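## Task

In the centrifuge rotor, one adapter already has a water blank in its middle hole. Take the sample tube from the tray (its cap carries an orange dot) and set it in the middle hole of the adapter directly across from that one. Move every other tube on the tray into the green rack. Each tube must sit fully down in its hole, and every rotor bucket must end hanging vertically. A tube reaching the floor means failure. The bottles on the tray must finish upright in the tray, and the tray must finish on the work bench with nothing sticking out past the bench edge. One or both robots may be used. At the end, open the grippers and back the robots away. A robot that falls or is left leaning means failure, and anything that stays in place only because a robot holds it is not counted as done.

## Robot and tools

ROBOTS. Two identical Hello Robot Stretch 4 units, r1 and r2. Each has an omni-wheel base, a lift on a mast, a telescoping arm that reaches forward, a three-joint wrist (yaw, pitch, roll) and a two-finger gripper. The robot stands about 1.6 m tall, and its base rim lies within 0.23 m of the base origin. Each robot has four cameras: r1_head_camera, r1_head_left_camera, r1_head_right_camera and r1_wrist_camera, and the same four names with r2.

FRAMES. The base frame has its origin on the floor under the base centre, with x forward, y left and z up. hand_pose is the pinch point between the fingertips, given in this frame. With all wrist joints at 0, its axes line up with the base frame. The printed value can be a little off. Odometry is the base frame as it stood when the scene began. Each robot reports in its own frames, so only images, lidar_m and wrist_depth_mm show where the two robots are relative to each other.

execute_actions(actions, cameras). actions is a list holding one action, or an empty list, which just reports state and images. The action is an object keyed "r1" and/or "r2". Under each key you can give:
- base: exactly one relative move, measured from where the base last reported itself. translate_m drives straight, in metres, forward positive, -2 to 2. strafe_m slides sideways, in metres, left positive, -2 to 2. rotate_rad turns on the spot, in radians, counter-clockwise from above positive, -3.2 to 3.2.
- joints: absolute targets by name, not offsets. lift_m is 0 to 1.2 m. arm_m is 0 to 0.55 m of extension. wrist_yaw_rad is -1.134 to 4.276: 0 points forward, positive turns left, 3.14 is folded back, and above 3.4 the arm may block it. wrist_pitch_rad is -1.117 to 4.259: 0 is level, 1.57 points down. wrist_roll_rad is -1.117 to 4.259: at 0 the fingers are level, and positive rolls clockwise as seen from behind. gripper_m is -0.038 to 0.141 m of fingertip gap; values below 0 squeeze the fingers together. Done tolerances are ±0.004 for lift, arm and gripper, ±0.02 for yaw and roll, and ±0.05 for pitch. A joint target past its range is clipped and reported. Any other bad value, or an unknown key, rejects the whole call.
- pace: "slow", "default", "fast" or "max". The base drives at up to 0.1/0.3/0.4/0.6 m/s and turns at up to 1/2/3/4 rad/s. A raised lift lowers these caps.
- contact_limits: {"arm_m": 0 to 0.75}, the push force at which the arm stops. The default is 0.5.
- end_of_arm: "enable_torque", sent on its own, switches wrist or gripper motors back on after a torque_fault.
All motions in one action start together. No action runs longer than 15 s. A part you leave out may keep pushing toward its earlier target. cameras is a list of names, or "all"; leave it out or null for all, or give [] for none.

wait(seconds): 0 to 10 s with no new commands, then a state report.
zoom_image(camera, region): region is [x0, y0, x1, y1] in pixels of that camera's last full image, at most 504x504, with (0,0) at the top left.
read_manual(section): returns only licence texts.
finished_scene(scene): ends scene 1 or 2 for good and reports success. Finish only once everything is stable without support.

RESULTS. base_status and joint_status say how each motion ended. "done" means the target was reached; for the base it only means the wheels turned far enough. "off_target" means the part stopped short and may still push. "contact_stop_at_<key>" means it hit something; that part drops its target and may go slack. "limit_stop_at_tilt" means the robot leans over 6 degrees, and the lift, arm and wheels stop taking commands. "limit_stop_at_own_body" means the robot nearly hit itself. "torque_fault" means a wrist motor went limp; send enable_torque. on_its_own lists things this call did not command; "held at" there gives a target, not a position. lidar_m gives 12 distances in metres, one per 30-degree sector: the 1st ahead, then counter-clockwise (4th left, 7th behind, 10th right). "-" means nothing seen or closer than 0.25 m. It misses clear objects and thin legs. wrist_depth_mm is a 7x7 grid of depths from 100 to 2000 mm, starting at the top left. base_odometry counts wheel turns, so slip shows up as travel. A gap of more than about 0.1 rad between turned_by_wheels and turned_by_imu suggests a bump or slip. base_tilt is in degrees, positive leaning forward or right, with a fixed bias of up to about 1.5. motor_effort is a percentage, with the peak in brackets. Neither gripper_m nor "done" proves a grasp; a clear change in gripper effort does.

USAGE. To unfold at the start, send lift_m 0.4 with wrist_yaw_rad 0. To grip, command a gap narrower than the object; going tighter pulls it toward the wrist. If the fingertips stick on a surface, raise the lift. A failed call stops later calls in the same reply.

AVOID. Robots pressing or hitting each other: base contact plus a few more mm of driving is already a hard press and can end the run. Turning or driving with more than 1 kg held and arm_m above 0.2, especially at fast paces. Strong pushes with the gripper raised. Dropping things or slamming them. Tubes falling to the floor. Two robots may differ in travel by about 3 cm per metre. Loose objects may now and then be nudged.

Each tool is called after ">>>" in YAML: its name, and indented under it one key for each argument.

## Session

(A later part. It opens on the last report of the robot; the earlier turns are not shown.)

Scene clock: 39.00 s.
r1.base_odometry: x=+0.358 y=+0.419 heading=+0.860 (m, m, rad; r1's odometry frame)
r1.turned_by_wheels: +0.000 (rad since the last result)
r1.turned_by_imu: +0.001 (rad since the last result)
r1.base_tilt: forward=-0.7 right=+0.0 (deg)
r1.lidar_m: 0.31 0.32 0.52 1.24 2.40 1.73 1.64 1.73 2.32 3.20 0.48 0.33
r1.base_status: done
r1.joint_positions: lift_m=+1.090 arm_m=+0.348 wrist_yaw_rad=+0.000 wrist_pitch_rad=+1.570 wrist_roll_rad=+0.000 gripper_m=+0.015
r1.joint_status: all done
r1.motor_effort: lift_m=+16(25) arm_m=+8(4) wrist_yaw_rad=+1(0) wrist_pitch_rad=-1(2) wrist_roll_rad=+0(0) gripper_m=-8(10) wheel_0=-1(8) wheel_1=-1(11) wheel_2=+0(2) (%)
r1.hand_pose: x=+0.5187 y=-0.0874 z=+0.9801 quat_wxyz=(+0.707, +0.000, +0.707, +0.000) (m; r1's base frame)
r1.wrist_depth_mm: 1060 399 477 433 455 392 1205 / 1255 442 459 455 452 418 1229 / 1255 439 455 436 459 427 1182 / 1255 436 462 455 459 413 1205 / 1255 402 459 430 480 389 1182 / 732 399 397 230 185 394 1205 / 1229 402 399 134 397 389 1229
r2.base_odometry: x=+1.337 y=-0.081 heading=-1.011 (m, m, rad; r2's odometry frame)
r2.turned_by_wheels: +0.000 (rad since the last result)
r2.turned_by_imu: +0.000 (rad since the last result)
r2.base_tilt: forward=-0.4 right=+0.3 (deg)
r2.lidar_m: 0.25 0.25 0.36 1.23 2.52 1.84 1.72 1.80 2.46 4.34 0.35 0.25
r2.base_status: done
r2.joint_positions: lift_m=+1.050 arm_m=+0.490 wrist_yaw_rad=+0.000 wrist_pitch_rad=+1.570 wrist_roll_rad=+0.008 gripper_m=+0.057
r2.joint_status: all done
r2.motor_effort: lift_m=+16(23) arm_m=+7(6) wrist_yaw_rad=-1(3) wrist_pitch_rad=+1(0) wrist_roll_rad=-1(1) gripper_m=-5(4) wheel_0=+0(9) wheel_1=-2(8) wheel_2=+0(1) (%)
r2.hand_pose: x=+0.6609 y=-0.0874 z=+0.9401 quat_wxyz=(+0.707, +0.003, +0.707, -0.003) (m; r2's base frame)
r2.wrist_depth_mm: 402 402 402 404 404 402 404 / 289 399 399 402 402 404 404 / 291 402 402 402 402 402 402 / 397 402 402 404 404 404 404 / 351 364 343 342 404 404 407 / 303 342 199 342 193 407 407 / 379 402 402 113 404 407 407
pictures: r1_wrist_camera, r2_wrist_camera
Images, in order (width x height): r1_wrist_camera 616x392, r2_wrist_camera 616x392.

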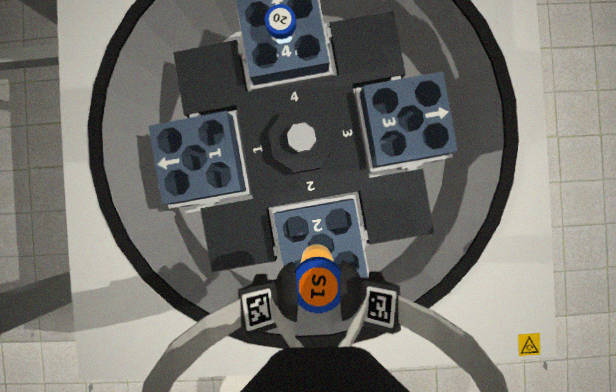

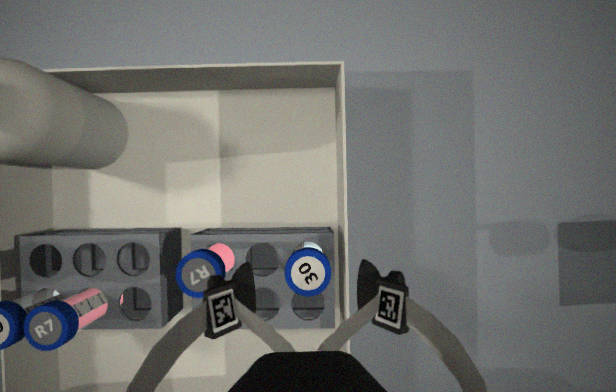

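>>> execute_actions:
  actions:
    - {"r1":{"base":{"strafe_m":-0.005},"joints":{"arm_m":0.342,"lift_m":1.02}},"r2":{"joints":{"gripper_m":0.044,"lift_m":1.003},"pace":"slow"}}
  cameras: ["r1_wrist_camera","r2_wrist_camera"]

>>> zoom_image:
  camera: "r1_wrist_camera"
  region: [240, 180, 400, 320]

Scene clock: 41.40 s.
r1.base_odometry: x=+0.361 y=+0.415 heading=+0.860 (m, m, rad; r1's odometry frame)
r1.turned_by_wheels: +0.000 (rad since the last result)
r1.turned_by_imu: +0.001 (rad since the last result)
r1.base_tilt: forward=-0.7 right=+0.0 (deg)
r1.lidar_m: 0.30 0.32 0.52 1.24 2.39 1.72 1.63 1.72 2.33 3.20 0.48 0.34
r1.base_status: done
r1.joint_positions: lift_m=+1.020 arm_m=+0.343 wrist_yaw_rad=+0.000 wrist_pitch_rad=+1.570 wrist_roll_rad=+0.000 gripper_m=+0.015
r1.joint_status: all done
r1.motor_effort: lift_m=+16(15) arm_m=-8(5) wrist_yaw_rad=+1(1) wrist_pitch_rad=-1(2) wrist_roll_rad=+0(1) gripper_m=-10(11) wheel_0=+0(5) wheel_1=+0(11) wheel_2=+0(1) (%)
r1.hand_pose: x=+0.5145 y=-0.0874 z=+0.9101 quat_wxyz=(+0.707, +0.000, +0.707, +0.000) (m; r1's base frame)
r1.wrist_depth_mm: 329 389 384 384 384 366 320 / 329 392 387 387 368 366 320 / 332 384 387 366 387 389 322 / 329 397 389 387 384 389 319 / 330 387 387 362 404 343 322 / 330 327 332 231 186 322 322 / 330 327 327 134 324 322 320
r2.base_odometry: x=+1.337 y=-0.081 heading=-1.011 (m, m, rad; r2's odometry frame)
r2.turned_by_wheels: +0.000 (rad since the last result)
r2.turned_by_imu: +0.000 (rad since the last result)
r2.base_tilt: forward=-0.4 right=+0.3 (deg)
r2.lidar_m: 0.25 0.25 0.32 1.26 2.53 1.86 1.72 1.80 2.41 4.31 0.34 0.25
r2.base_status: not commanded
r2.joint_positions: lift_m=+1.003 arm_m=+0.490 wrist_yaw_rad=+0.000 wrist_pitch_rad=+1.570 wrist_roll_rad=+0.008 gripper_m=+0.044
r2.joint_status: all done
r2.motor_effort: lift_m=+16(17) arm_m=+7(7) wrist_yaw_rad=-2(2) wrist_pitch_rad=+1(0) wrist_roll_rad=-1(1) gripper_m=-4(15) wheel_0=+0(0) wheel_1=-2(2) wheel_2=-1(0) (%)
r2.hand_pose: x=+0.6609 y=-0.0874 z=+0.8931 quat_wxyz=(+0.707, +0.003, +0.707, -0.003) (m; r2's base frame)
r2.wrist_depth_mm: 353 353 355 355 355 357 357 / 287 351 351 353 357 355 355 / 293 353 353 353 355 355 355 / 349 353 355 355 355 357 357 / 324 325 296 296 355 357 355 / 293 297 199 293 195 357 359 / 355 355 355 113 359 359 357
pictures: r1_wrist_camera, r2_wrist_camera
Images, in order (width x height): r1_wrist_camera 616x392, r2_wrist_camera 616x392.

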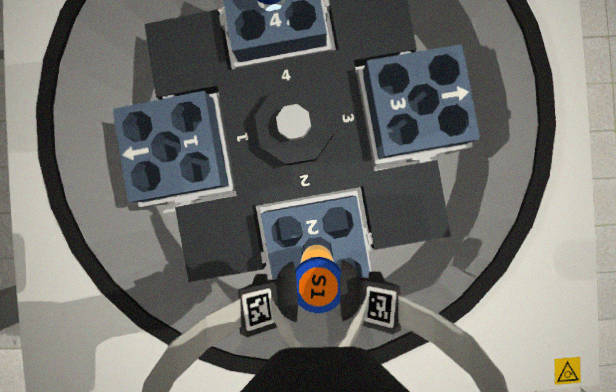

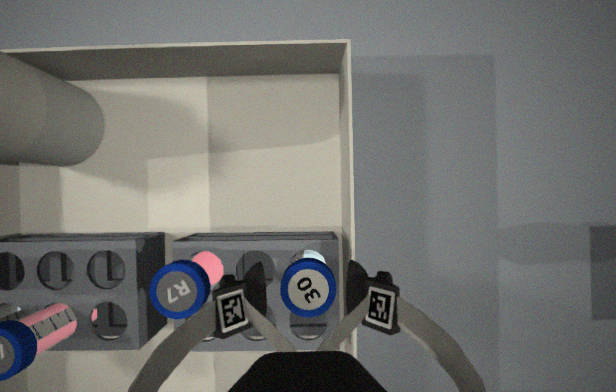

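Region (240, 180, 400, 320) of r1_wrist_camera's 616x392 image, scaled by 3.150; it fills the top 441 rows of this view, and the rest is white.

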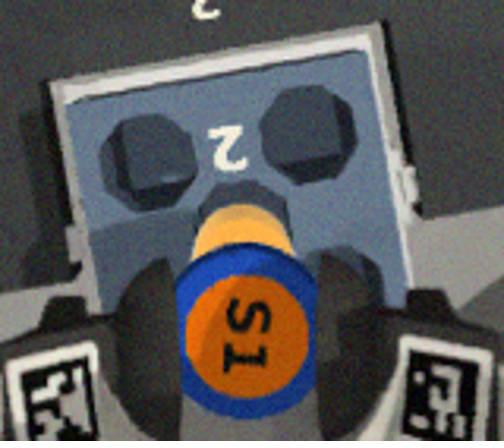

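>>> execute_actions:
  actions:
    - {"r1":{"joints":{"lift_m":0.945},"pace":"slow"},"r2":{"joints":{"gripper_m":0.015,"arm_m":0.487}}}
  cameras: ["r1_wrist_camera","r2_wrist_camera"]

Scene clock: 43.47 s.
r1.base_odometry: x=+0.361 y=+0.415 heading=+0.860 (m, m, rad; r1's odometry frame)
r1.turned_by_wheels: +0.000 (rad since the last result)
r1.turned_by_imu: +0.001 (rad since the last result)
r1.base_tilt: forward=-0.7 right=+0.1 (deg)
r1.lidar_m: 0.31 0.34 0.52 1.23 2.39 1.72 1.65 1.72 2.36 3.20 0.50 0.33
r1.base_status: not commanded
r1.joint_positions: lift_m=+0.945 arm_m=+0.343 wrist_yaw_rad=+0.000 wrist_pitch_rad=+1.570 wrist_roll_rad=+0.000 gripper_m=+0.015
r1.joint_status: all done
r1.motor_effort: lift_m=+16(16) arm_m=-8(8) wrist_yaw_rad=+1(0) wrist_pitch_rad=-2(2) wrist_roll_rad=+0(0) gripper_m=-9(12) wheel_0=+0(1) wheel_1=+0(0) wheel_2=+0(0) (%)
r1.hand_pose: x=+0.5145 y=-0.0874 z=+0.8352 quat_wxyz=(+0.707, +0.000, +0.707, +0.000) (m; r1's base frame)
r1.wrist_depth_mm: 306 315 315 310 309 304 285 / 304 301 314 290 309 282 294 / 300 289 312 291 312 327 296 / 298 317 314 312 310 332 281 / 281 347 314 286 310 314 252 / 253 314 314 231 185 271 245 / 253 250 289 134 279 243 246
r2.base_odometry: x=+1.337 y=-0.081 heading=-1.011 (m, m, rad; r2's odometry frame)
r2.turned_by_wheels: +0.000 (rad since the last result)
r2.turned_by_imu: +0.000 (rad since the last result)
r2.base_tilt: forward=-0.5 right=+0.4 (deg)
r2.lidar_m: 0.25 0.25 0.32 1.23 2.51 1.86 1.75 1.80 2.44 4.32 0.35 0.25
r2.base_status: not commanded
r2.joint_positions: lift_m=+1.003 arm_m=+0.488 wrist_yaw_rad=+0.000 wrist_pitch_rad=+1.570 wrist_roll_rad=+0.008 gripper_m=+0.015
r2.joint_status: all done
r2.motor_effort: lift_m=+16(16) arm_m=-7(8) wrist_yaw_rad=-3(0) wrist_pitch_rad=+1(1) wrist_roll_rad=-2(1) gripper_m=-12(8) wheel_0=+0(0) wheel_1=-2(2) wheel_2=-1(0) (%)
r2.hand_pose: x=+0.6593 y=-0.0874 z=+0.8931 quat_wxyz=(+0.707, +0.003, +0.707, -0.003) (m; r2's base frame)
r2.wrist_depth_mm: 353 351 353 353 355 355 357 / 283 351 353 353 355 357 357 / 293 351 351 353 355 355 357 / 353 353 355 353 357 357 357 / 307 324 304 291 357 357 359 / 293 306 194 231 194 357 357 / 355 353 355 113 357 359 359
pictures: r1_wrist_camera, r2_wrist_camera
Images, in order (width x height): r1_wrist_camera 616x392, r2_wrist_camera 616x392.

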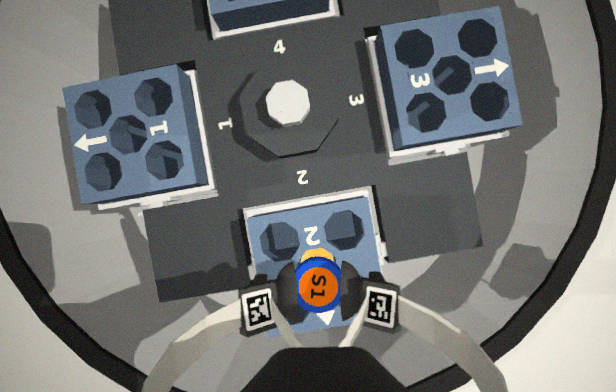

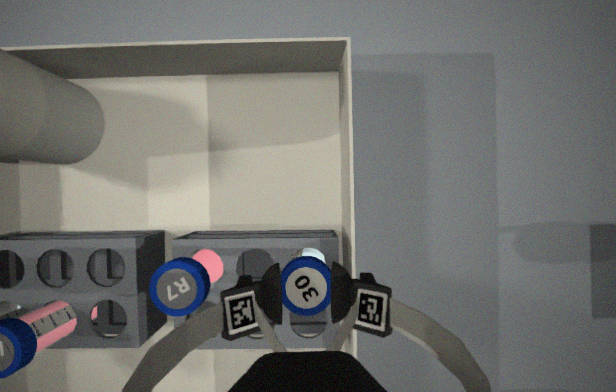

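>>> execute_actions:
  actions:
    - {"r1":{"joints":{"lift_m":0.93},"pace":"slow"},"r2":{"joints":{"lift_m":1.11}}}
  cameras: ["r1_wrist_camera","r2_wrist_camera"]

Scene clock: 45.33 s.
r1.base_odometry: x=+0.361 y=+0.415 heading=+0.860 (m, m, rad; r1's odometry frame)
r1.turned_by_wheels: +0.000 (rad since the last result)
r1.turned_by_imu: +0.001 (rad since the last result)
r1.base_tilt: forward=-0.8 right=+0.1 (deg)
r1.lidar_m: 0.31 0.34 0.53 1.23 2.41 1.73 1.64 1.71 2.32 3.19 0.47 0.34
r1.base_status: not commanded
r1.joint_positions: lift_m=+0.930 arm_m=+0.343 wrist_yaw_rad=+0.000 wrist_pitch_rad=+1.570 wrist_roll_rad=+0.000 gripper_m=+0.015
r1.joint_status: all done
r1.motor_effort: lift_m=+16(15) arm_m=-8(8) wrist_yaw_rad=+0(0) wrist_pitch_rad=-2(1) wrist_roll_rad=+0(0) gripper_m=-12(10) wheel_0=-1(1) wheel_1=+0(0) wheel_2=+0(0) (%)
r1.hand_pose: x=+0.5145 y=-0.0874 z=+0.8202 quat_wxyz=(+0.707, +0.000, +0.707, +0.000) (m; r1's base frame)
r1.wrist_depth_mm: 306 298 298 296 296 268 285 / 297 273 298 274 287 271 294 / 286 282 296 278 297 297 296 / 290 301 298 296 297 312 281 / 278 330 298 268 294 300 253 / 243 303 297 230 185 270 228 / 238 246 289 134 279 229 232
r2.base_odometry: x=+1.337 y=-0.081 heading=-1.011 (m, m, rad; r2's odometry frame)
r2.turned_by_wheels: +0.000 (rad since the last result)
r2.turned_by_imu: +0.000 (rad since the last result)
r2.base_tilt: forward=-0.4 right=+0.3 (deg)
r2.lidar_m: 0.25 0.25 0.33 1.25 2.52 1.83 1.72 1.78 2.44 4.32 0.33 0.25
r2.base_status: not commanded
r2.joint_positions: lift_m=+1.110 arm_m=+0.488 wrist_yaw_rad=+0.000 wrist_pitch_rad=+1.570 wrist_roll_rad=+0.008 gripper_m=+0.015
r2.joint_status: all done
r2.motor_effort: lift_m=+25(27) arm_m=-7(7) wrist_yaw_rad=-1(2) wrist_pitch_rad=+1(0) wrist_roll_rad=-1(0) gripper_m=-12(11) wheel_0=+0(0) wheel_1=-2(2) wheel_2=-1(1) (%)
r2.hand_pose: x=+0.6593 y=-0.0874 z=+0.9994 quat_wxyz=(+0.707, +0.003, +0.707, -0.003) (m; r2's base frame)
r2.wrist_depth_mm: 459 455 462 459 462 462 462 / 394 462 462 462 462 462 462 / 319 415 459 459 466 462 466 / 442 462 462 462 462 462 466 / 404 399 404 402 462 466 466 / 362 455 194 231 194 466 462 / 455 459 459 113 466 466 469
pictures: r1_wrist_camera, r2_wrist_camera
Images, in order (width x height): r1_wrist_camera 616x392, r2_wrist_camera 616x392.

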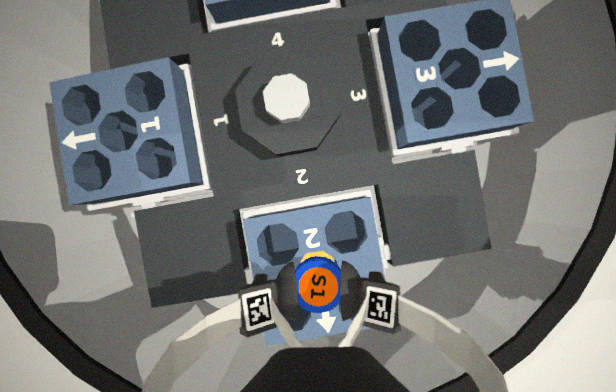

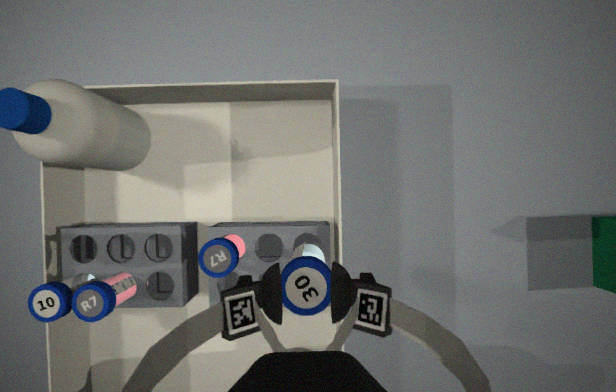

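>>> execute_actions:
  actions:
    - {"r1":{"joints":{"lift_m":0.92},"pace":"slow"},"r2":{"base":{"strafe_m":-0.47},"joints":{"arm_m":0.455}}}
  cameras: []

>>> execute_actions:
  actions:
    - {"r1":{"joints":{"gripper_m":0.044}}}
  cameras: ["r1_wrist_camera","r2_wrist_camera"]

Scene clock: 49.20 s.
r1.base_odometry: x=+0.361 y=+0.415 heading=+0.860 (m, m, rad; r1's odometry frame)
r1.turned_by_wheels: +0.000 (rad since the last result)
r1.turned_by_imu: +0.001 (rad since the last result)
r1.base_tilt: forward=-0.8 right=+0.1 (deg)
r1.lidar_m: 0.32 0.33 0.54 1.21 2.39 1.73 1.63 1.72 2.35 3.21 0.49 0.34
r1.base_status: not commanded
r1.joint_positions: lift_m=+0.921 arm_m=+0.343 wrist_yaw_rad=+0.000 wrist_pitch_rad=+1.570 wrist_roll_rad=+0.000 gripper_m=+0.015
r1.joint_status: all done
r1.motor_effort: lift_m=+14(15) arm_m=-8(8) wrist_yaw_rad=+1(1) wrist_pitch_rad=-2(1) wrist_roll_rad=-1(0) gripper_m=-10(9) wheel_0=+0(0) wheel_1=+0(0) wheel_2=+0(0) (%)
r1.hand_pose: x=+0.5145 y=-0.0874 z=+0.8103 quat_wxyz=(+0.707, +0.000, +0.707, +0.000) (m; r1's base frame)
r1.wrist_depth_mm: 304 289 289 286 285 258 283 / 289 263 286 266 286 260 287 / 283 264 287 276 289 287 290 / 289 290 289 286 286 286 281 / 281 322 289 260 286 296 253 / 245 291 287 231 186 271 222 / 228 248 291 133 279 219 223
r2.base_odometry: x=+0.939 y=-0.331 heading=-1.011 (m, m, rad; r2's odometry frame)
r2.turned_by_wheels: +0.000 (rad since the last result)
r2.turned_by_imu: +0.002 (rad since the last result)
r2.base_tilt: forward=-0.4 right=+0.4 (deg)
r2.lidar_m: 0.25 0.25 0.34 0.92 2.52 1.85 1.73 1.79 2.44 3.85 0.37 0.25
r2.base_status: done
r2.joint_positions: lift_m=+1.110 arm_m=+0.456 wrist_yaw_rad=+0.000 wrist_pitch_rad=+1.570 wrist_roll_rad=+0.008 gripper_m=+0.015
r2.joint_status: all done
r2.motor_effort: lift_m=+25(25) arm_m=-7(8) wrist_yaw_rad=-4(4) wrist_pitch_rad=+0(0) wrist_roll_rad=-2(2) gripper_m=-11(10) wheel_0=+2(7) wheel_1=+1(10) wheel_2=-1(1) (%)
r2.hand_pose: x=+0.6273 y=-0.0874 z=+0.9994 quat_wxyz=(+0.707, +0.003, +0.707, -0.003) (m; r2's base frame)
r2.wrist_depth_mm: 455 462 459 462 462 1229 1229 / 459 462 462 462 462 1229 1229 / 466 459 462 462 466 1255 1255 / 462 459 462 466 466 1229 1281 / 462 462 436 404 466 1255 1229 / 462 466 193 231 194 1229 1281 / 466 469 466 114 469 1229 1255
pictures: none
No camera images: the call's "cameras" was empty. Leave "cameras" out to get every camera's image.

Scene clock: 50.27 s.
r1.base_odometry: x=+0.361 y=+0.415 heading=+0.860 (m, m, rad; r1's odometry frame)
r1.turned_by_wheels: +0.000 (rad since the last result)
r1.turned_by_imu: +0.000 (rad since the last result)
r1.base_tilt: forward=-0.6 right=+0.1 (deg)
r1.lidar_m: 0.31 0.33 0.53 1.23 2.42 1.73 1.65 1.72 2.35 3.18 0.49 0.33
r1.base_status: not commanded
r1.joint_positions: lift_m=+0.920 arm_m=+0.343 wrist_yaw_rad=+0.000 wrist_pitch_rad=+1.570 wrist_roll_rad=+0.000 gripper_m=+0.044
r1.joint_status: all done
r1.motor_effort: lift_m=+15(15) arm_m=-8(8) wrist_yaw_rad=+0(1) wrist_pitch_rad=-1(2) wrist_roll_rad=+0(0) gripper_m=-3(12) wheel_0=+0(1) wheel_1=+0(0) wheel_2=+0(0) (%)
r1.hand_pose: x=+0.5145 y=-0.0874 z=+0.8102 quat_wxyz=(+0.707, +0.000, +0.707, +0.000) (m; r1's base frame)
r1.wrist_depth_mm: 304 289 287 285 283 257 282 / 289 263 289 266 285 259 289 / 283 264 287 278 285 286 290 / 289 290 286 285 285 283 279 / 281 320 290 259 286 298 254 / 243 301 198 230 191 270 221 / 227 249 291 142 279 219 221
r2.base_odometry: x=+0.939 y=-0.331 heading=-1.011 (m, m, rad; r2's odometry frame)
r2.turned_by_wheels: +0.000 (rad since the last result)
r2.turned_by_imu: +0.000 (rad since the last result)
r2.base_tilt: forward=-0.4 right=+0.4 (deg)
r2.lidar_m: 0.25 0.25 0.33 0.96 2.52 1.80 1.72 1.77 2.43 3.85 0.35 0.25
r2.base_status: not commanded
r2.joint_positions: lift_m=+1.110 arm_m=+0.456 wrist_yaw_rad=+0.000 wrist_pitch_rad=+1.570 wrist_roll_rad=+0.008 gripper_m=+0.015
r2.joint_status: not commanded
r2.motor_effort: lift_m=+24(25) arm_m=-7(7) wrist_yaw_rad=-1(2) wrist_pitch_rad=+0(1) wrist_roll_rad=+1(1) gripper_m=-11(10) wheel_0=+2(1) wheel_1=+1(1) wheel_2=-1(1) (%)
r2.hand_pose: x=+0.6273 y=-0.0874 z=+0.9994 quat_wxyz=(+0.707, +0.003, +0.707, -0.003) (m; r2's base frame)
r2.wrist_depth_mm: 459 462 459 466 462 1229 1229 / 462 462 462 466 466 1229 1229 / 466 462 462 462 466 1229 1229 / 466 462 462 462 462 1229 1255 / 462 462 433 404 462 1281 1229 / 459 466 194 231 194 1255 1255 / 466 466 469 113 469 1229 1229
pictures: r1_wrist_camera, r2_wrist_camera
Images, in order (width x height): r1_wrist_camera 616x392, r2_wrist_camera 616x392.

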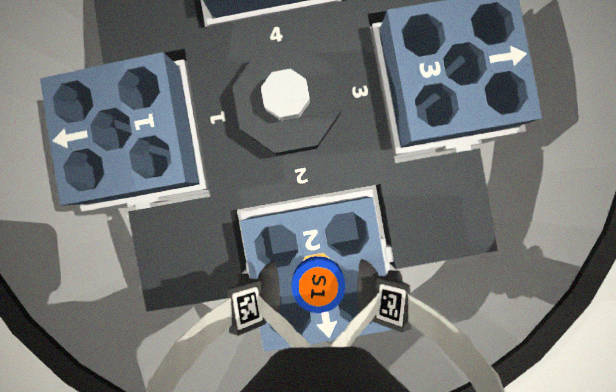

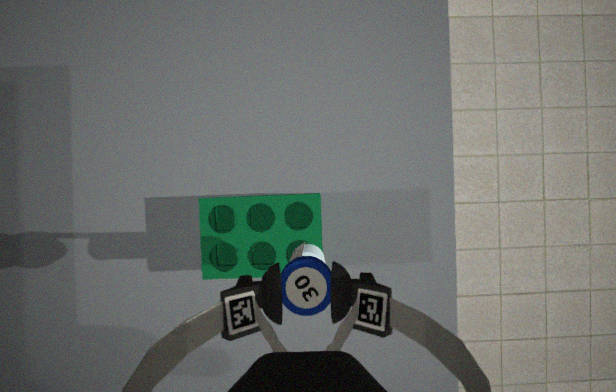

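>>> execute_actions:
  actions:
    - {"r1":{"joints":{"lift_m":1.12},"pace":"fast"},"r2":{"base":{"strafe_m":0.007},"joints":{"arm_m":0.449,"lift_m":1.078}}}
  cameras: ["r1_wrist_camera","r2_wrist_camera","r1_head_camera"]

>>> zoom_image:
  camera: "r2_wrist_camera"
  region: [180, 180, 380, 320]

Scene clock: 52.57 s.
r1.base_odometry: x=+0.361 y=+0.415 heading=+0.860 (m, m, rad; r1's odometry frame)
r1.turned_by_wheels: +0.000 (rad since the last result)
r1.turned_by_imu: +0.001 (rad since the last result)
r1.base_tilt: forward=-0.7 right=+0.1 (deg)
r1.lidar_m: 0.32 0.33 0.54 1.22 2.39 1.74 1.63 1.71 2.30 3.20 0.48 0.33
r1.base_status: not commanded
r1.joint_positions: lift_m=+1.120 arm_m=+0.343 wrist_yaw_rad=+0.000 wrist_pitch_rad=+1.570 wrist_roll_rad=+0.000 gripper_m=+0.044
r1.joint_status: all done
r1.motor_effort: lift_m=+25(28) arm_m=-8(8) wrist_yaw_rad=+1(1) wrist_pitch_rad=-1(1) wrist_roll_rad=+0(0) gripper_m=-2(4) wheel_0=+0(0) wheel_1=+0(0) wheel_2=+0(0) (%)
r1.hand_pose: x=+0.5145 y=-0.0874 z=+1.0094 quat_wxyz=(+0.707, +0.000, +0.707, +0.000) (m; r1's base frame)
r1.wrist_depth_mm: 1255 427 504 477 484 418 1255 / 1255 452 492 484 484 418 1229 / 1255 462 488 469 469 424 1205 / 1255 452 492 484 484 421 1229 / 1255 430 504 462 492 421 1205 / 1060 430 197 452 191 418 1255 / 1281 433 732 141 1255 418 1281
r2.base_odometry: x=+0.945 y=-0.327 heading=-1.011 (m, m, rad; r2's odometry frame)
r2.turned_by_wheels: +0.000 (rad since the last result)
r2.turned_by_imu: +0.000 (rad since the last result)
r2.base_tilt: forward=-0.5 right=+0.4 (deg)
r2.lidar_m: 0.25 0.25 0.38 0.92 2.51 1.85 1.74 1.80 2.44 3.87 0.35 0.25
r2.base_status: done
r2.joint_positions: lift_m=+1.078 arm_m=+0.450 wrist_yaw_rad=+0.000 wrist_pitch_rad=+1.570 wrist_roll_rad=+0.008 gripper_m=+0.015
r2.joint_status: all done
r2.motor_effort: lift_m=+17(23) arm_m=-7(7) wrist_yaw_rad=-3(0) wrist_pitch_rad=+0(1) wrist_roll_rad=-3(1) gripper_m=-11(12) wheel_0=+0(4) wheel_1=-1(5) wheel_2=+0(1) (%)
r2.hand_pose: x=+0.6213 y=-0.0874 z=+0.9681 quat_wxyz=(+0.707, +0.003, +0.707, -0.003) (m; r2's base frame)
r2.wrist_depth_mm: 427 430 430 430 430 1229 1205 / 430 427 430 433 430 1205 1229 / 433 433 430 433 430 1205 1229 / 433 430 424 430 433 1229 1205 / 430 433 375 373 433 1229 1182 / 436 430 195 231 193 1229 1205 / 436 436 433 113 433 1205 1229
pictures: r1_head_camera, r1_wrist_camera, r2_wrist_camera
Images, in order (width x height): r1_head_camera 420x560, r1_wrist_camera 616x392, r2_wrist_camera 616x392.

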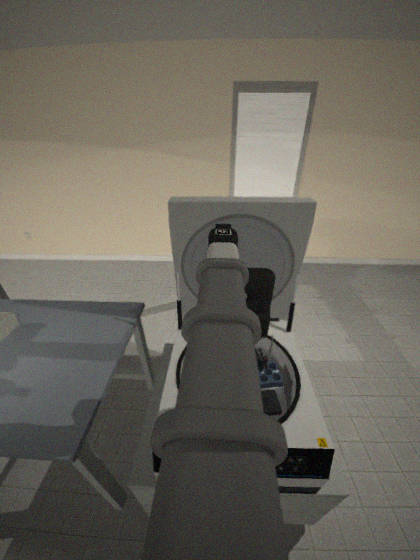

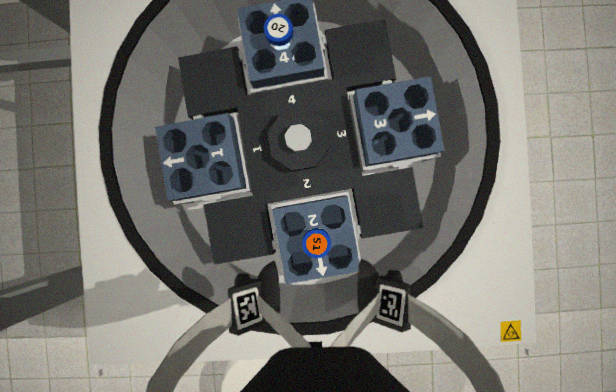

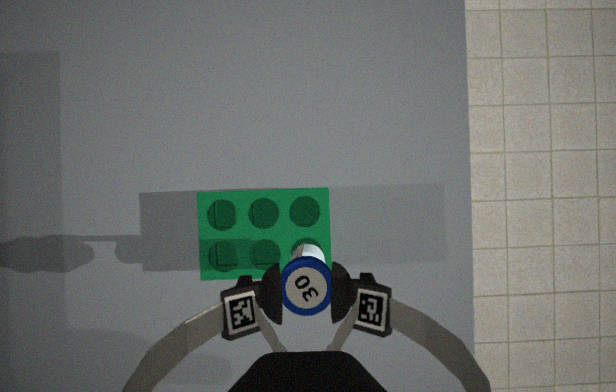

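Region (180, 180, 380, 320) of r2_wrist_camera's 616x392 image, scaled by 2.520; it fills the top 353 rows of this view, and the rest is white.

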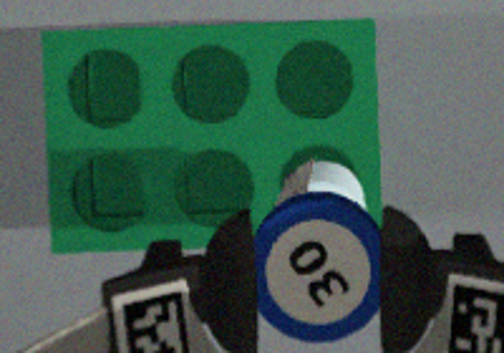

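>>> execute_actions:
  actions:
    - {"r1":{"base":{"strafe_m":1.18},"joints":{"lift_m":1.15,"arm_m":0.534,"wrist_roll_rad":1.57},"pace":"fast"},"r2":{"base":{"strafe_m":0.001},"joints":{"arm_m":0.447,"lift_m":1.003},"pace":"slow"}}
  cameras: ["r1_wrist_camera","r2_wrist_camera"]

Scene clock: 58.47 s.
r1.base_odometry: x=-0.533 y=+1.185 heading=+0.860 (m, m, rad; r1's odometry frame)
r1.turned_by_wheels: +0.000 (rad since the last result)
r1.turned_by_imu: -0.003 (rad since the last result)
r1.base_tilt: forward=-0.7 right=+0.1 (deg)
r1.lidar_m: 0.28 0.31 0.42 4.37 2.41 1.73 1.67 1.73 2.36 1.32 0.45 0.31
r1.base_status: done
r1.joint_positions: lift_m=+1.150 arm_m=+0.533 wrist_yaw_rad=+0.000 wrist_pitch_rad=+1.570 wrist_roll_rad=+1.570 gripper_m=+0.044
r1.joint_status: all done
r1.motor_effort: lift_m=+26(27) arm_m=+8(10) wrist_yaw_rad=+0(0) wrist_pitch_rad=-1(2) wrist_roll_rad=+1(7) gripper_m=-3(1) wheel_0=+2(7) wheel_1=+0(14) wheel_2=+1(3) (%)
r1.hand_pose: x=+0.7038 y=-0.0874 z=+1.0393 quat_wxyz=(+0.501, +0.500, +0.500, -0.499) (m; r1's base frame)
r1.wrist_depth_mm: 508 504 496 508 500 496 500 / 504 504 500 504 500 500 504 / 504 500 504 492 504 504 496 / 891 500 496 496 504 496 500 / 891 504 500 439 480 357 500 / 1308 500 198 439 190 492 500 / 1255 504 496 141 492 462 500
r2.base_odometry: x=+0.946 y=-0.327 heading=-1.011 (m, m, rad; r2's odometry frame)
r2.turned_by_wheels: +0.000 (rad since the last result)
r2.turned_by_imu: +0.000 (rad since the last result)
r2.base_tilt: forward=-0.4 right=+0.4 (deg)
r2.lidar_m: 0.25 0.25 0.37 0.90 2.51 1.84 1.72 1.77 2.45 3.89 0.35 0.25
r2.base_status: done
r2.joint_positions: lift_m=+1.003 arm_m=+0.448 wrist_yaw_rad=+0.000 wrist_pitch_rad=+1.570 wrist_roll_rad=+0.008 gripper_m=+0.015
r2.joint_status: all done
r2.motor_effort: lift_m=+16(15) arm_m=-7(7) wrist_yaw_rad=-1(3) wrist_pitch_rad=+1(0) wrist_roll_rad=-1(1) gripper_m=-9(12) wheel_0=+0(4) wheel_1=+0(3) wheel_2=+0(3) (%)
r2.hand_pose: x=+0.6193 y=-0.0874 z=+0.8931 quat_wxyz=(+0.707, +0.003, +0.707, -0.003) (m; r2's base frame)
r2.wrist_depth_mm: 355 353 353 353 353 355 1118 / 357 353 355 355 355 357 1118 / 355 355 353 357 355 355 1138 / 355 353 351 351 357 357 1138 / 355 353 297 296 355 357 1138 / 357 357 193 230 194 357 1138 / 355 357 355 113 357 357 1160
pictures: r1_wrist_camera, r2_wrist_camera
Images, in order (width x height): r1_wrist_camera 616x392, r2_wrist_camera 616x392.

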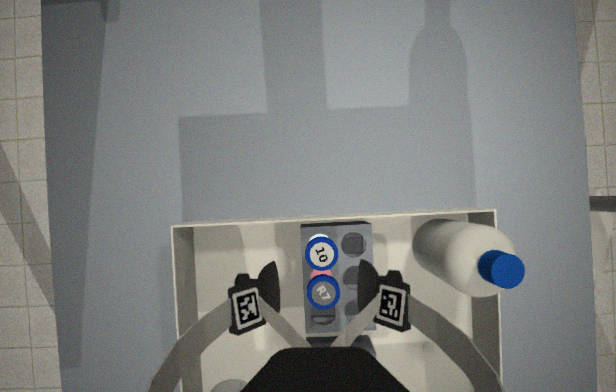

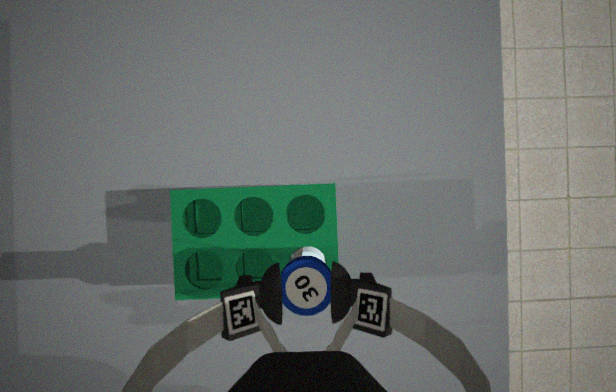

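>>> execute_actions:
  actions:
    - {"r1":{"base":{"strafe_m":0.002},"joints":{"lift_m":1.008,"arm_m":0.528}},"r2":{"joints":{"gripper_m":0.044,"lift_m":1.0},"pace":"slow"}}
  cameras: ["r1_wrist_camera","r2_wrist_camera"]

Scene clock: 60.77 s.
r1.base_odometry: x=-0.535 y=+1.186 heading=+0.860 (m, m, rad; r1's odometry frame)
r1.turned_by_wheels: +0.000 (rad since the last result)
r1.turned_by_imu: +0.001 (rad since the last result)
r1.base_tilt: forward=-0.7 right=+0.1 (deg)
r1.lidar_m: 0.29 0.30 0.41 4.38 2.43 1.75 1.68 1.74 2.35 1.31 0.43 0.31
r1.base_status: done
r1.joint_positions: lift_m=+1.008 arm_m=+0.529 wrist_yaw_rad=+0.000 wrist_pitch_rad=+1.570 wrist_roll_rad=+1.570 gripper_m=+0.044
r1.joint_status: all done
r1.motor_effort: lift_m=+16(24) arm_m=-8(7) wrist_yaw_rad=+0(0) wrist_pitch_rad=-1(1) wrist_roll_rad=+2(2) gripper_m=-4(4) wheel_0=+1(2) wheel_1=+0(10) wheel_2=+0(2) (%)
r1.hand_pose: x=+0.7006 y=-0.0874 z=+0.8982 quat_wxyz=(+0.501, +0.500, +0.500, -0.499) (m; r1's base frame)
r1.wrist_depth_mm: 362 359 357 362 357 357 357 / 362 359 362 357 357 357 357 / 359 359 359 357 355 355 355 / 362 359 359 359 357 355 355 / 359 353 357 293 347 300 225 / 359 349 197 233 191 320 214 / 359 319 357 142 355 353 312
r2.base_odometry: x=+0.946 y=-0.327 heading=-1.011 (m, m, rad; r2's odometry frame)
r2.turned_by_wheels: +0.000 (rad since the last result)
r2.turned_by_imu: +0.000 (rad since the last result)
r2.base_tilt: forward=-0.5 right=+0.4 (deg)
r2.lidar_m: 0.25 0.25 0.35 0.94 2.51 1.83 1.74 1.79 2.44 3.87 0.34 0.25
r2.base_status: not commanded
r2.joint_positions: lift_m=+1.000 arm_m=+0.448 wrist_yaw_rad=+0.000 wrist_pitch_rad=+1.570 wrist_roll_rad=+0.008 gripper_m=+0.044
r2.joint_status: all done
r2.motor_effort: lift_m=+16(16) arm_m=-7(7) wrist_yaw_rad=-2(1) wrist_pitch_rad=+1(1) wrist_roll_rad=-2(0) gripper_m=-4(10) wheel_0=-1(1) wheel_1=+0(0) wheel_2=+0(0) (%)
r2.hand_pose: x=+0.6193 y=-0.0874 z=+0.8901 quat_wxyz=(+0.707, +0.003, +0.707, -0.003) (m; r2's base frame)
r2.wrist_depth_mm: 351 351 351 351 353 351 1138 / 351 351 351 353 351 353 1138 / 353 353 349 351 351 353 1138 / 351 353 349 347 353 355 1118 / 353 353 294 294 355 353 1138 / 351 355 199 293 195 357 1118 / 355 357 355 113 357 355 1138
pictures: r1_wrist_camera, r2_wrist_camera
Images, in order (width x height): r1_wrist_camera 616x392, r2_wrist_camera 616x392.

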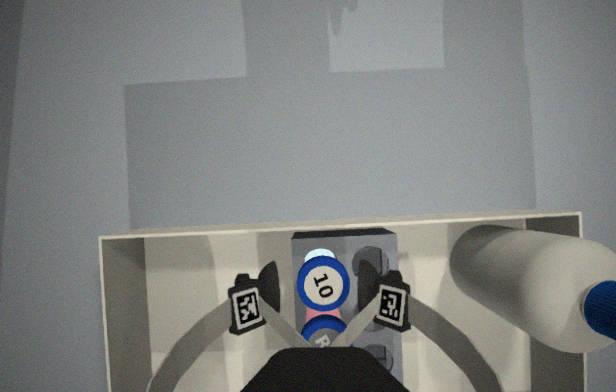

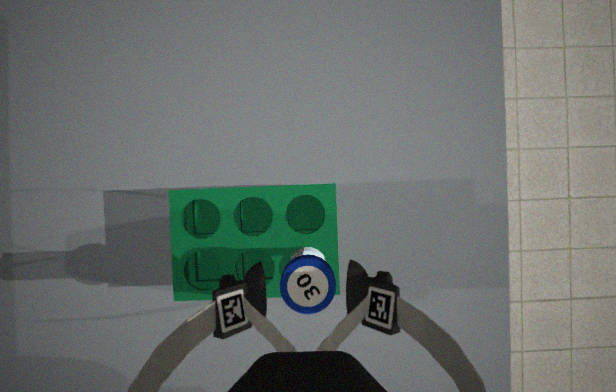

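>>> execute_actions:
  actions:
    - {"r1":{"joints":{"gripper_m":0.015,"arm_m":0.524}},"r2":{"joints":{"lift_m":1.1},"pace":"fast"}}
  cameras: []

>>> execute_actions:
  actions:
    - {"r1":{"joints":{"lift_m":1.17}},"r2":{"joints":{"lift_m":1.2,"arm_m":0.03},"pace":"fast"}}
  cameras: ["r1_wrist_camera"]

>>> execute_actions:
  actions:
    - {"r1":{"base":{"strafe_m":0.695},"joints":{"wrist_roll_rad":0,"arm_m":0.48}},"r2":{"base":{"strafe_m":0.655}}}
  cameras: ["r1_wrist_camera","r2_head_left_camera"]

Scene clock: 64.57 s.
r1.base_odometry: x=-0.535 y=+1.186 heading=+0.860 (m, m, rad; r1's odometry frame)
r1.turned_by_wheels: +0.000 (rad since the last result)
r1.turned_by_imu: +0.001 (rad since the last result)
r1.base_tilt: forward=-0.7 right=+0.2 (deg)
r1.lidar_m: 0.29 0.30 0.42 4.38 2.44 1.77 1.68 1.75 2.37 1.30 0.47 0.32
r1.base_status: not commanded
r1.joint_positions: lift_m=+1.008 arm_m=+0.525 wrist_yaw_rad=+0.000 wrist_pitch_rad=+1.570 wrist_roll_rad=+1.570 gripper_m=+0.015
r1.joint_status: all done
r1.motor_effort: lift_m=+16(16) arm_m=-8(7) wrist_yaw_rad=+0(0) wrist_pitch_rad=-1(1) wrist_roll_rad=+2(1) gripper_m=-10(12) wheel_0=+1(1) wheel_1=+0(0) wheel_2=+0(0) (%)
r1.hand_pose: x=+0.6966 y=-0.0874 z=+0.8982 quat_wxyz=(+0.501, +0.500, +0.500, -0.499) (m; r1's base frame)
r1.wrist_depth_mm: 359 359 357 357 357 357 357 / 362 362 357 357 359 359 355 / 359 362 359 357 357 359 355 / 357 357 357 355 357 355 357 / 357 357 353 294 353 296 223 / 359 355 355 231 185 289 212 / 357 324 357 134 353 353 303
r2.base_odometry: x=+0.946 y=-0.327 heading=-1.011 (m, m, rad; r2's odometry frame)
r2.turned_by_wheels: +0.000 (rad since the last result)
r2.turned_by_imu: +0.000 (rad since the last result)
r2.base_tilt: forward=-0.4 right=+0.4 (deg)
r2.lidar_m: 0.25 0.26 0.36 0.94 2.53 1.83 1.71 1.80 2.42 3.88 0.35 0.25
r2.base_status: not commanded
r2.joint_positions: lift_m=+1.100 arm_m=+0.448 wrist_yaw_rad=+0.000 wrist_pitch_rad=+1.570 wrist_roll_rad=+0.008 gripper_m=+0.044
r2.joint_status: all done
r2.motor_effort: lift_m=+24(27) arm_m=-7(7) wrist_yaw_rad=-1(2) wrist_pitch_rad=+1(0) wrist_roll_rad=-1(1) gripper_m=-4(1) wheel_0=-1(1) wheel_1=+0(0) wheel_2=+0(0) (%)
r2.hand_pose: x=+0.6193 y=-0.0874 z=+0.9894 quat_wxyz=(+0.707, +0.003, +0.707, -0.003) (m; r2's base frame)
r2.wrist_depth_mm: 452 452 449 452 452 1205 1205 / 449 452 449 455 452 1229 1205 / 452 452 452 452 455 1255 1229 / 452 452 455 449 452 1229 1255 / 459 455 424 424 455 1255 1229 / 455 455 200 455 195 1205 1229 / 452 455 455 114 455 1205 1229
pictures: none
No camera images: the call's "cameras" was empty. Leave "cameras" out to get every camera's image.

Scene clock: 66.53 s.
r1.base_odometry: x=-0.535 y=+1.186 heading=+0.860 (m, m, rad; r1's odometry frame)
r1.turned_by_wheels: +0.000 (rad since the last result)
r1.turned_by_imu: +0.001 (rad since the last result)
r1.base_tilt: forward=-0.7 right=+0.1 (deg)
r1.lidar_m: 0.29 0.31 0.42 4.37 2.42 1.76 1.68 1.73 2.36 1.30 0.44 0.32
r1.base_status: not commanded
r1.joint_positions: lift_m=+1.170 arm_m=+0.525 wrist_yaw_rad=+0.000 wrist_pitch_rad=+1.570 wrist_roll_rad=+1.570 gripper_m=+0.015
r1.joint_status: all done
r1.motor_effort: lift_m=+26(28) arm_m=-8(8) wrist_yaw_rad=+0(0) wrist_pitch_rad=-1(0) wrist_roll_rad=+2(2) gripper_m=-11(9) wheel_0=+1(1) wheel_1=+0(0) wheel_2=+0(0) (%)
r1.hand_pose: x=+0.6966 y=-0.0874 z=+1.0593 quat_wxyz=(+0.501, +0.500, +0.500, -0.499) (m; r1's base frame)
r1.wrist_depth_mm: 904 525 525 521 521 525 521 / 917 521 525 525 521 517 904 / 931 525 525 521 521 521 512 / 917 525 525 521 517 517 521 / 1281 521 521 459 504 379 517 / 1281 521 452 231 185 517 517 / 1281 521 504 135 517 512 521
r2.base_odometry: x=+0.946 y=-0.327 heading=-1.011 (m, m, rad; r2's odometry frame)
r2.turned_by_wheels: +0.000 (rad since the last result)
r2.turned_by_imu: +0.000 (rad since the last result)
r2.base_tilt: forward=-0.4 right=+0.4 (deg)
r2.lidar_m: 0.25 0.25 0.34 0.96 2.53 1.84 1.75 1.82 2.42 3.86 0.34 0.26
r2.base_status: not commanded
r2.joint_positions: lift_m=+1.200 arm_m=+0.031 wrist_yaw_rad=+0.000 wrist_pitch_rad=+1.570 wrist_roll_rad=+0.008 gripper_m=+0.044
r2.joint_status: all done
r2.motor_effort: lift_m=+24(28) arm_m=-7(7) wrist_yaw_rad=-2(2) wrist_pitch_rad=+0(0) wrist_roll_rad=-1(1) gripper_m=-5(3) wheel_0=-1(1) wheel_1=+0(0) wheel_2=+0(0) (%)
r2.hand_pose: x=+0.2022 y=-0.0874 z=+1.0893 quat_wxyz=(+0.707, +0.003, +0.707, -0.003) (m; r2's base frame)
r2.wrist_depth_mm: 559 554 559 554 559 1336 1336 / 559 554 554 554 549 1336 1336 / 559 554 559 559 559 1336 1366 / 559 554 554 564 1336 1336 1336 / 1336 1366 1366 1138 1397 1308 1336 / 1308 1336 200 1118 196 1336 1397 / 1336 1336 1336 113 1366 1308 1366
pictures: r1_wrist_camera
Images, in order (width x height): r1_wrist_camera 616x392.

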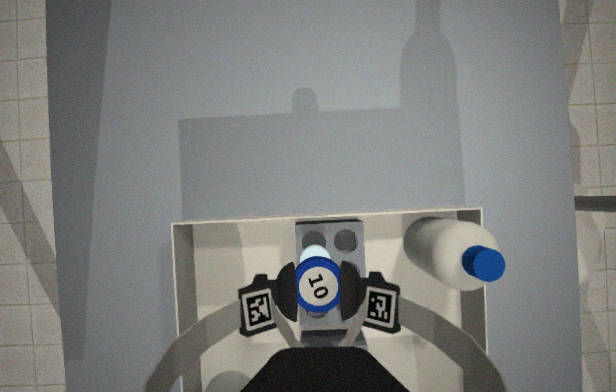

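Scene clock: 70.17 s.
r1.base_odometry: x=-1.062 y=+1.640 heading=+0.861 (m, m, rad; r1's odometry frame)
r1.turned_by_wheels: +0.000 (rad since the last result)
r1.turned_by_imu: -0.002 (rad since the last result)
r1.base_tilt: forward=-0.8 right=+0.1 (deg)
r1.lidar_m: 0.26 0.30 3.84 3.67 2.49 1.76 1.69 1.76 2.36 1.28 0.41 0.30
r1.base_status: done
r1.joint_positions: lift_m=+1.170 arm_m=+0.481 wrist_yaw_rad=+0.000 wrist_pitch_rad=+1.570 wrist_roll_rad=+0.000 gripper_m=+0.015
r1.joint_status: all done
r1.motor_effort: lift_m=+26(26) arm_m=-8(8) wrist_yaw_rad=+1(0) wrist_pitch_rad=-1(2) wrist_roll_rad=-1(6) gripper_m=-10(10) wheel_0=+1(7) wheel_1=+1(10) wheel_2=+1(3) (%)
r1.hand_pose: x=+0.6526 y=-0.0874 z=+1.0593 quat_wxyz=(+0.707, +0.000, +0.707, +0.000) (m; r1's base frame)
r1.wrist_depth_mm: 1336 1308 517 517 517 512 517 / 1336 1308 521 521 521 517 517 / 1308 1336 525 525 517 521 517 / 1308 1308 521 517 521 517 517 / 1308 1308 521 459 517 512 512 / 1308 1308 521 231 185 521 512 / 1308 1308 525 134 525 517 517
r2.base_odometry: x=+1.501 y=+0.021 heading=-1.011 (m, m, rad; r2's odometry frame)
r2.turned_by_wheels: +0.000 (rad since the last result)
r2.turned_by_imu: -0.001 (rad since the last result)
r2.base_tilt: forward=-0.5 right=+0.4 (deg)
r2.lidar_m: 0.25 0.25 0.33 1.24 2.53 1.86 1.74 1.80 2.44 4.50 0.33 0.25
r2.base_status: done
r2.joint_positions: lift_m=+1.200 arm_m=+0.031 wrist_yaw_rad=+0.000 wrist_pitch_rad=+1.570 wrist_roll_rad=+0.008 gripper_m=+0.044
r2.joint_status: not commanded
r2.motor_effort: lift_m=+24(24) arm_m=-7(7) wrist_yaw_rad=-1(2) wrist_pitch_rad=+0(0) wrist_roll_rad=-3(0) gripper_m=-3(3) wheel_0=+1(6) wheel_1=-2(7) wheel_2=-1(2) (%)
r2.hand_pose: x=+0.2022 y=-0.0874 z=+1.0893 quat_wxyz=(+0.707, +0.003, +0.707, -0.003) (m; r2's base frame)
r2.wrist_depth_mm: 554 554 554 549 517 559 554 / 559 554 559 554 559 559 554 / 554 559 549 554 554 559 564 / 559 559 559 559 559 559 1366 / 1336 1336 1182 1118 1336 1336 1336 / 1336 1336 200 1118 195 1366 1336 / 1336 1336 1336 114 1336 1336 1336
pictures: r1_wrist_camera, r2_head_left_camera
Images, in order (width x height): r1_wrist_camera 616x392, r2_head_left_camera 420x672.

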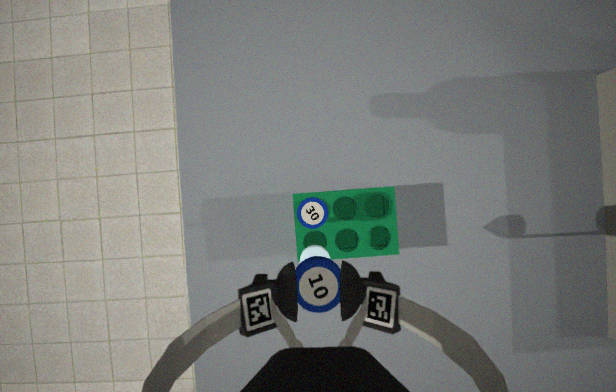

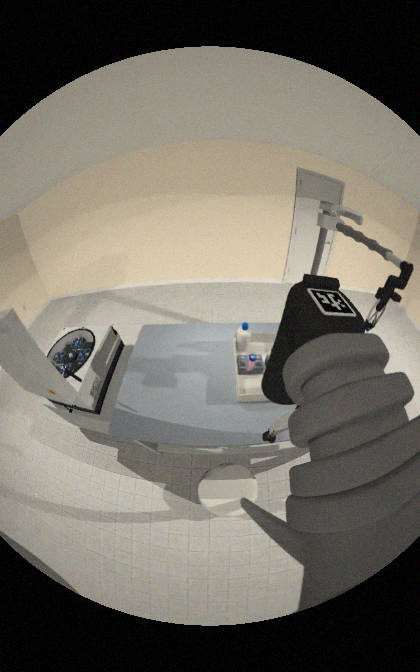

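>>> execute_actions:
  actions:
    - {"r1":{"base":{"strafe_m":0.001},"joints":{"lift_m":1.08,"arm_m":0.477},"pace":"slow"},"r2":{"joints":{"lift_m":1.12,"arm_m":0.446},"pace":"fast"}}
  cameras: ["r1_wrist_camera","r2_wrist_camera"]

Scene clock: 81.17 s.
r1.base_odometry: x=-1.062 y=+1.640 heading=+0.861 (m, m, rad; r1's odometry frame)
r1.turned_by_wheels: +0.000 (rad since the last result)
r1.turned_by_imu: +0.002 (rad since the last result)
r1.base_tilt: forward=-0.7 right=+0.1 (deg)
r1.lidar_m: 0.27 0.26 3.84 3.67 2.48 1.76 1.69 1.79 2.39 1.27 0.44 0.30
r1.base_status: done
r1.joint_positions: lift_m=+1.080 arm_m=+0.478 wrist_yaw_rad=+0.000 wrist_pitch_rad=+1.570 wrist_roll_rad=+0.000 gripper_m=+0.015
r1.joint_status: all done
r1.motor_effort: lift_m=+16(26) arm_m=-8(10) wrist_yaw_rad=+0(1) wrist_pitch_rad=-1(1) wrist_roll_rad=-1(1) gripper_m=-10(11) wheel_0=+1(4) wheel_1=+2(4) wheel_2=+0(4) (%)
r1.hand_pose: x=+0.6496 y=-0.0874 z=+0.9702 quat_wxyz=(+0.707, +0.000, +0.707, +0.000) (m; r1's base frame)
r1.wrist_depth_mm: 1205 1229 430 430 430 424 424 / 1205 1205 433 430 427 424 421 / 1205 1229 430 427 427 424 427 / 1229 1229 433 433 424 424 421 / 1205 1205 430 370 424 427 424 / 1205 1205 430 230 185 427 427 / 1229 1229 430 134 427 427 427
r2.base_odometry: x=+1.501 y=+0.021 heading=-1.011 (m, m, rad; r2's odometry frame)
r2.turned_by_wheels: +0.000 (rad since the last result)
r2.turned_by_imu: +0.000 (rad since the last result)
r2.base_tilt: forward=-0.5 right=+0.4 (deg)
r2.lidar_m: 0.25 0.25 0.30 1.22 2.50 1.84 1.74 1.78 2.46 4.51 0.35 0.25
r2.base_status: not commanded
r2.joint_positions: lift_m=+1.120 arm_m=+0.445 wrist_yaw_rad=+0.000 wrist_pitch_rad=+1.570 wrist_roll_rad=+0.008 gripper_m=+0.044
r2.joint_status: all done
r2.motor_effort: lift_m=+17(24) arm_m=+7(7) wrist_yaw_rad=-2(1) wrist_pitch_rad=+1(0) wrist_roll_rad=-1(1) gripper_m=-4(4) wheel_0=+1(1) wheel_1=-2(2) wheel_2=-1(1) (%)
r2.hand_pose: x=+0.6160 y=-0.0874 z=+1.0100 quat_wxyz=(+0.707, +0.003, +0.707, -0.003) (m; r2's base frame)
r2.wrist_depth_mm: 473 469 473 473 477 473 473 / 473 473 469 351 473 473 473 / 473 477 477 473 473 477 477 / 473 477 469 413 413 415 480 / 477 477 469 466 442 442 477 / 473 477 199 473 195 436 477 / 473 473 477 113 477 332 477
pictures: r1_wrist_camera, r2_wrist_camera
Images, in order (width x height): r1_wrist_camera 616x392, r2_wrist_camera 616x392.

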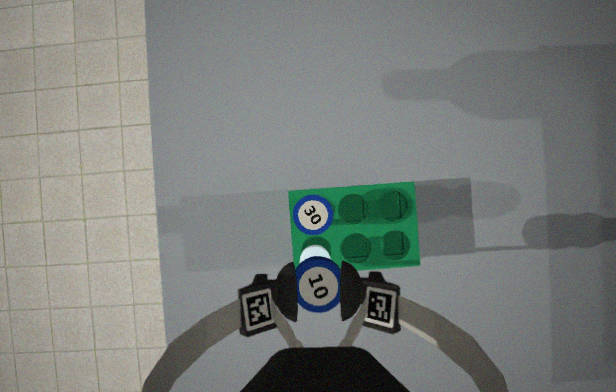

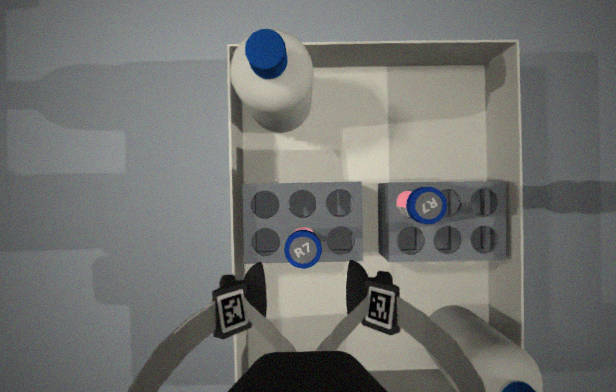

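>>> execute_actions:
  actions:
    - {"r1":{"joints":{"lift_m":1.006},"pace":"slow"},"r2":{"base":{"strafe_m":0.003},"joints":{"lift_m":1.003,"arm_m":0.451}}}
  cameras: ["r1_wrist_camera","r2_wrist_camera"]

Scene clock: 83.10 s.
r1.base_odometry: x=-1.062 y=+1.640 heading=+0.861 (m, m, rad; r1's odometry frame)
r1.turned_by_wheels: +0.000 (rad since the last result)
r1.turned_by_imu: +0.001 (rad since the last result)
r1.base_tilt: forward=-0.7 right=+0.2 (deg)
r1.lidar_m: 0.27 0.28 3.85 3.68 2.50 1.76 1.69 1.74 2.37 1.28 0.43 0.28
r1.base_status: not commanded
r1.joint_positions: lift_m=+1.006 arm_m=+0.478 wrist_yaw_rad=+0.000 wrist_pitch_rad=+1.570 wrist_roll_rad=+0.000 gripper_m=+0.015
r1.joint_status: all done
r1.motor_effort: lift_m=+16(16) arm_m=-8(8) wrist_yaw_rad=+1(1) wrist_pitch_rad=-1(1) wrist_roll_rad=-1(1) gripper_m=-11(10) wheel_0=+1(1) wheel_1=+2(2) wheel_2=+0(0) (%)
r1.hand_pose: x=+0.6496 y=-0.0874 z=+0.8962 quat_wxyz=(+0.707, +0.000, +0.707, +0.000) (m; r1's base frame)
r1.wrist_depth_mm: 1138 357 357 355 355 353 351 / 1160 357 357 353 353 353 351 / 1160 357 357 355 351 353 349 / 1138 359 357 355 325 353 349 / 1182 359 357 294 296 351 351 / 1138 357 355 233 185 353 351 / 1138 1138 359 134 353 351 353
r2.base_odometry: x=+1.503 y=+0.023 heading=-1.011 (m, m, rad; r2's odometry frame)
r2.turned_by_wheels: +0.000 (rad since the last result)
r2.turned_by_imu: +0.000 (rad since the last result)
r2.base_tilt: forward=-0.5 right=+0.4 (deg)
r2.lidar_m: 0.25 0.25 0.32 1.25 2.54 1.85 1.72 1.81 2.45 4.53 0.33 0.25
r2.base_status: done
r2.joint_positions: lift_m=+1.003 arm_m=+0.450 wrist_yaw_rad=+0.000 wrist_pitch_rad=+1.570 wrist_roll_rad=+0.008 gripper_m=+0.044
r2.joint_status: all done
r2.motor_effort: lift_m=+16(17) arm_m=+7(8) wrist_yaw_rad=-2(2) wrist_pitch_rad=+0(1) wrist_roll_rad=-1(2) gripper_m=-4(2) wheel_0=+0(4) wheel_1=-1(3) wheel_2=-1(2) (%)
r2.hand_pose: x=+0.6209 y=-0.0874 z=+0.8931 quat_wxyz=(+0.707, +0.003, +0.707, -0.003) (m; r2's base frame)
r2.wrist_depth_mm: 353 355 213 217 351 349 327 / 357 355 306 325 353 351 336 / 353 353 353 351 353 357 338 / 357 353 349 349 342 294 298 / 355 357 324 293 303 296 294 / 355 355 198 294 195 355 325 / 359 357 353 113 359 319 325
pictures: r1_wrist_camera, r2_wrist_camera
Images, in order (width x height): r1_wrist_camera 616x392, r2_wrist_camera 616x392.

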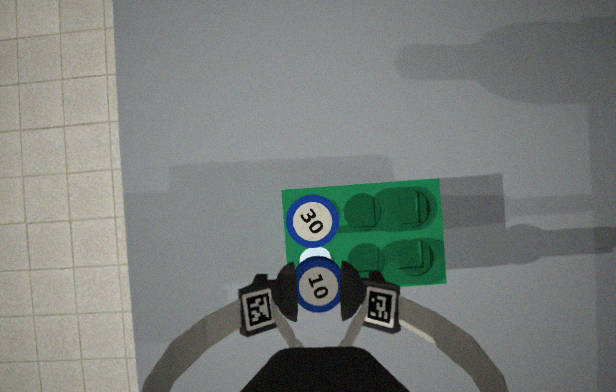

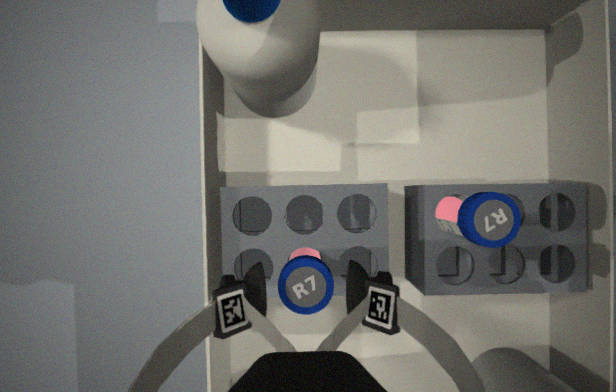

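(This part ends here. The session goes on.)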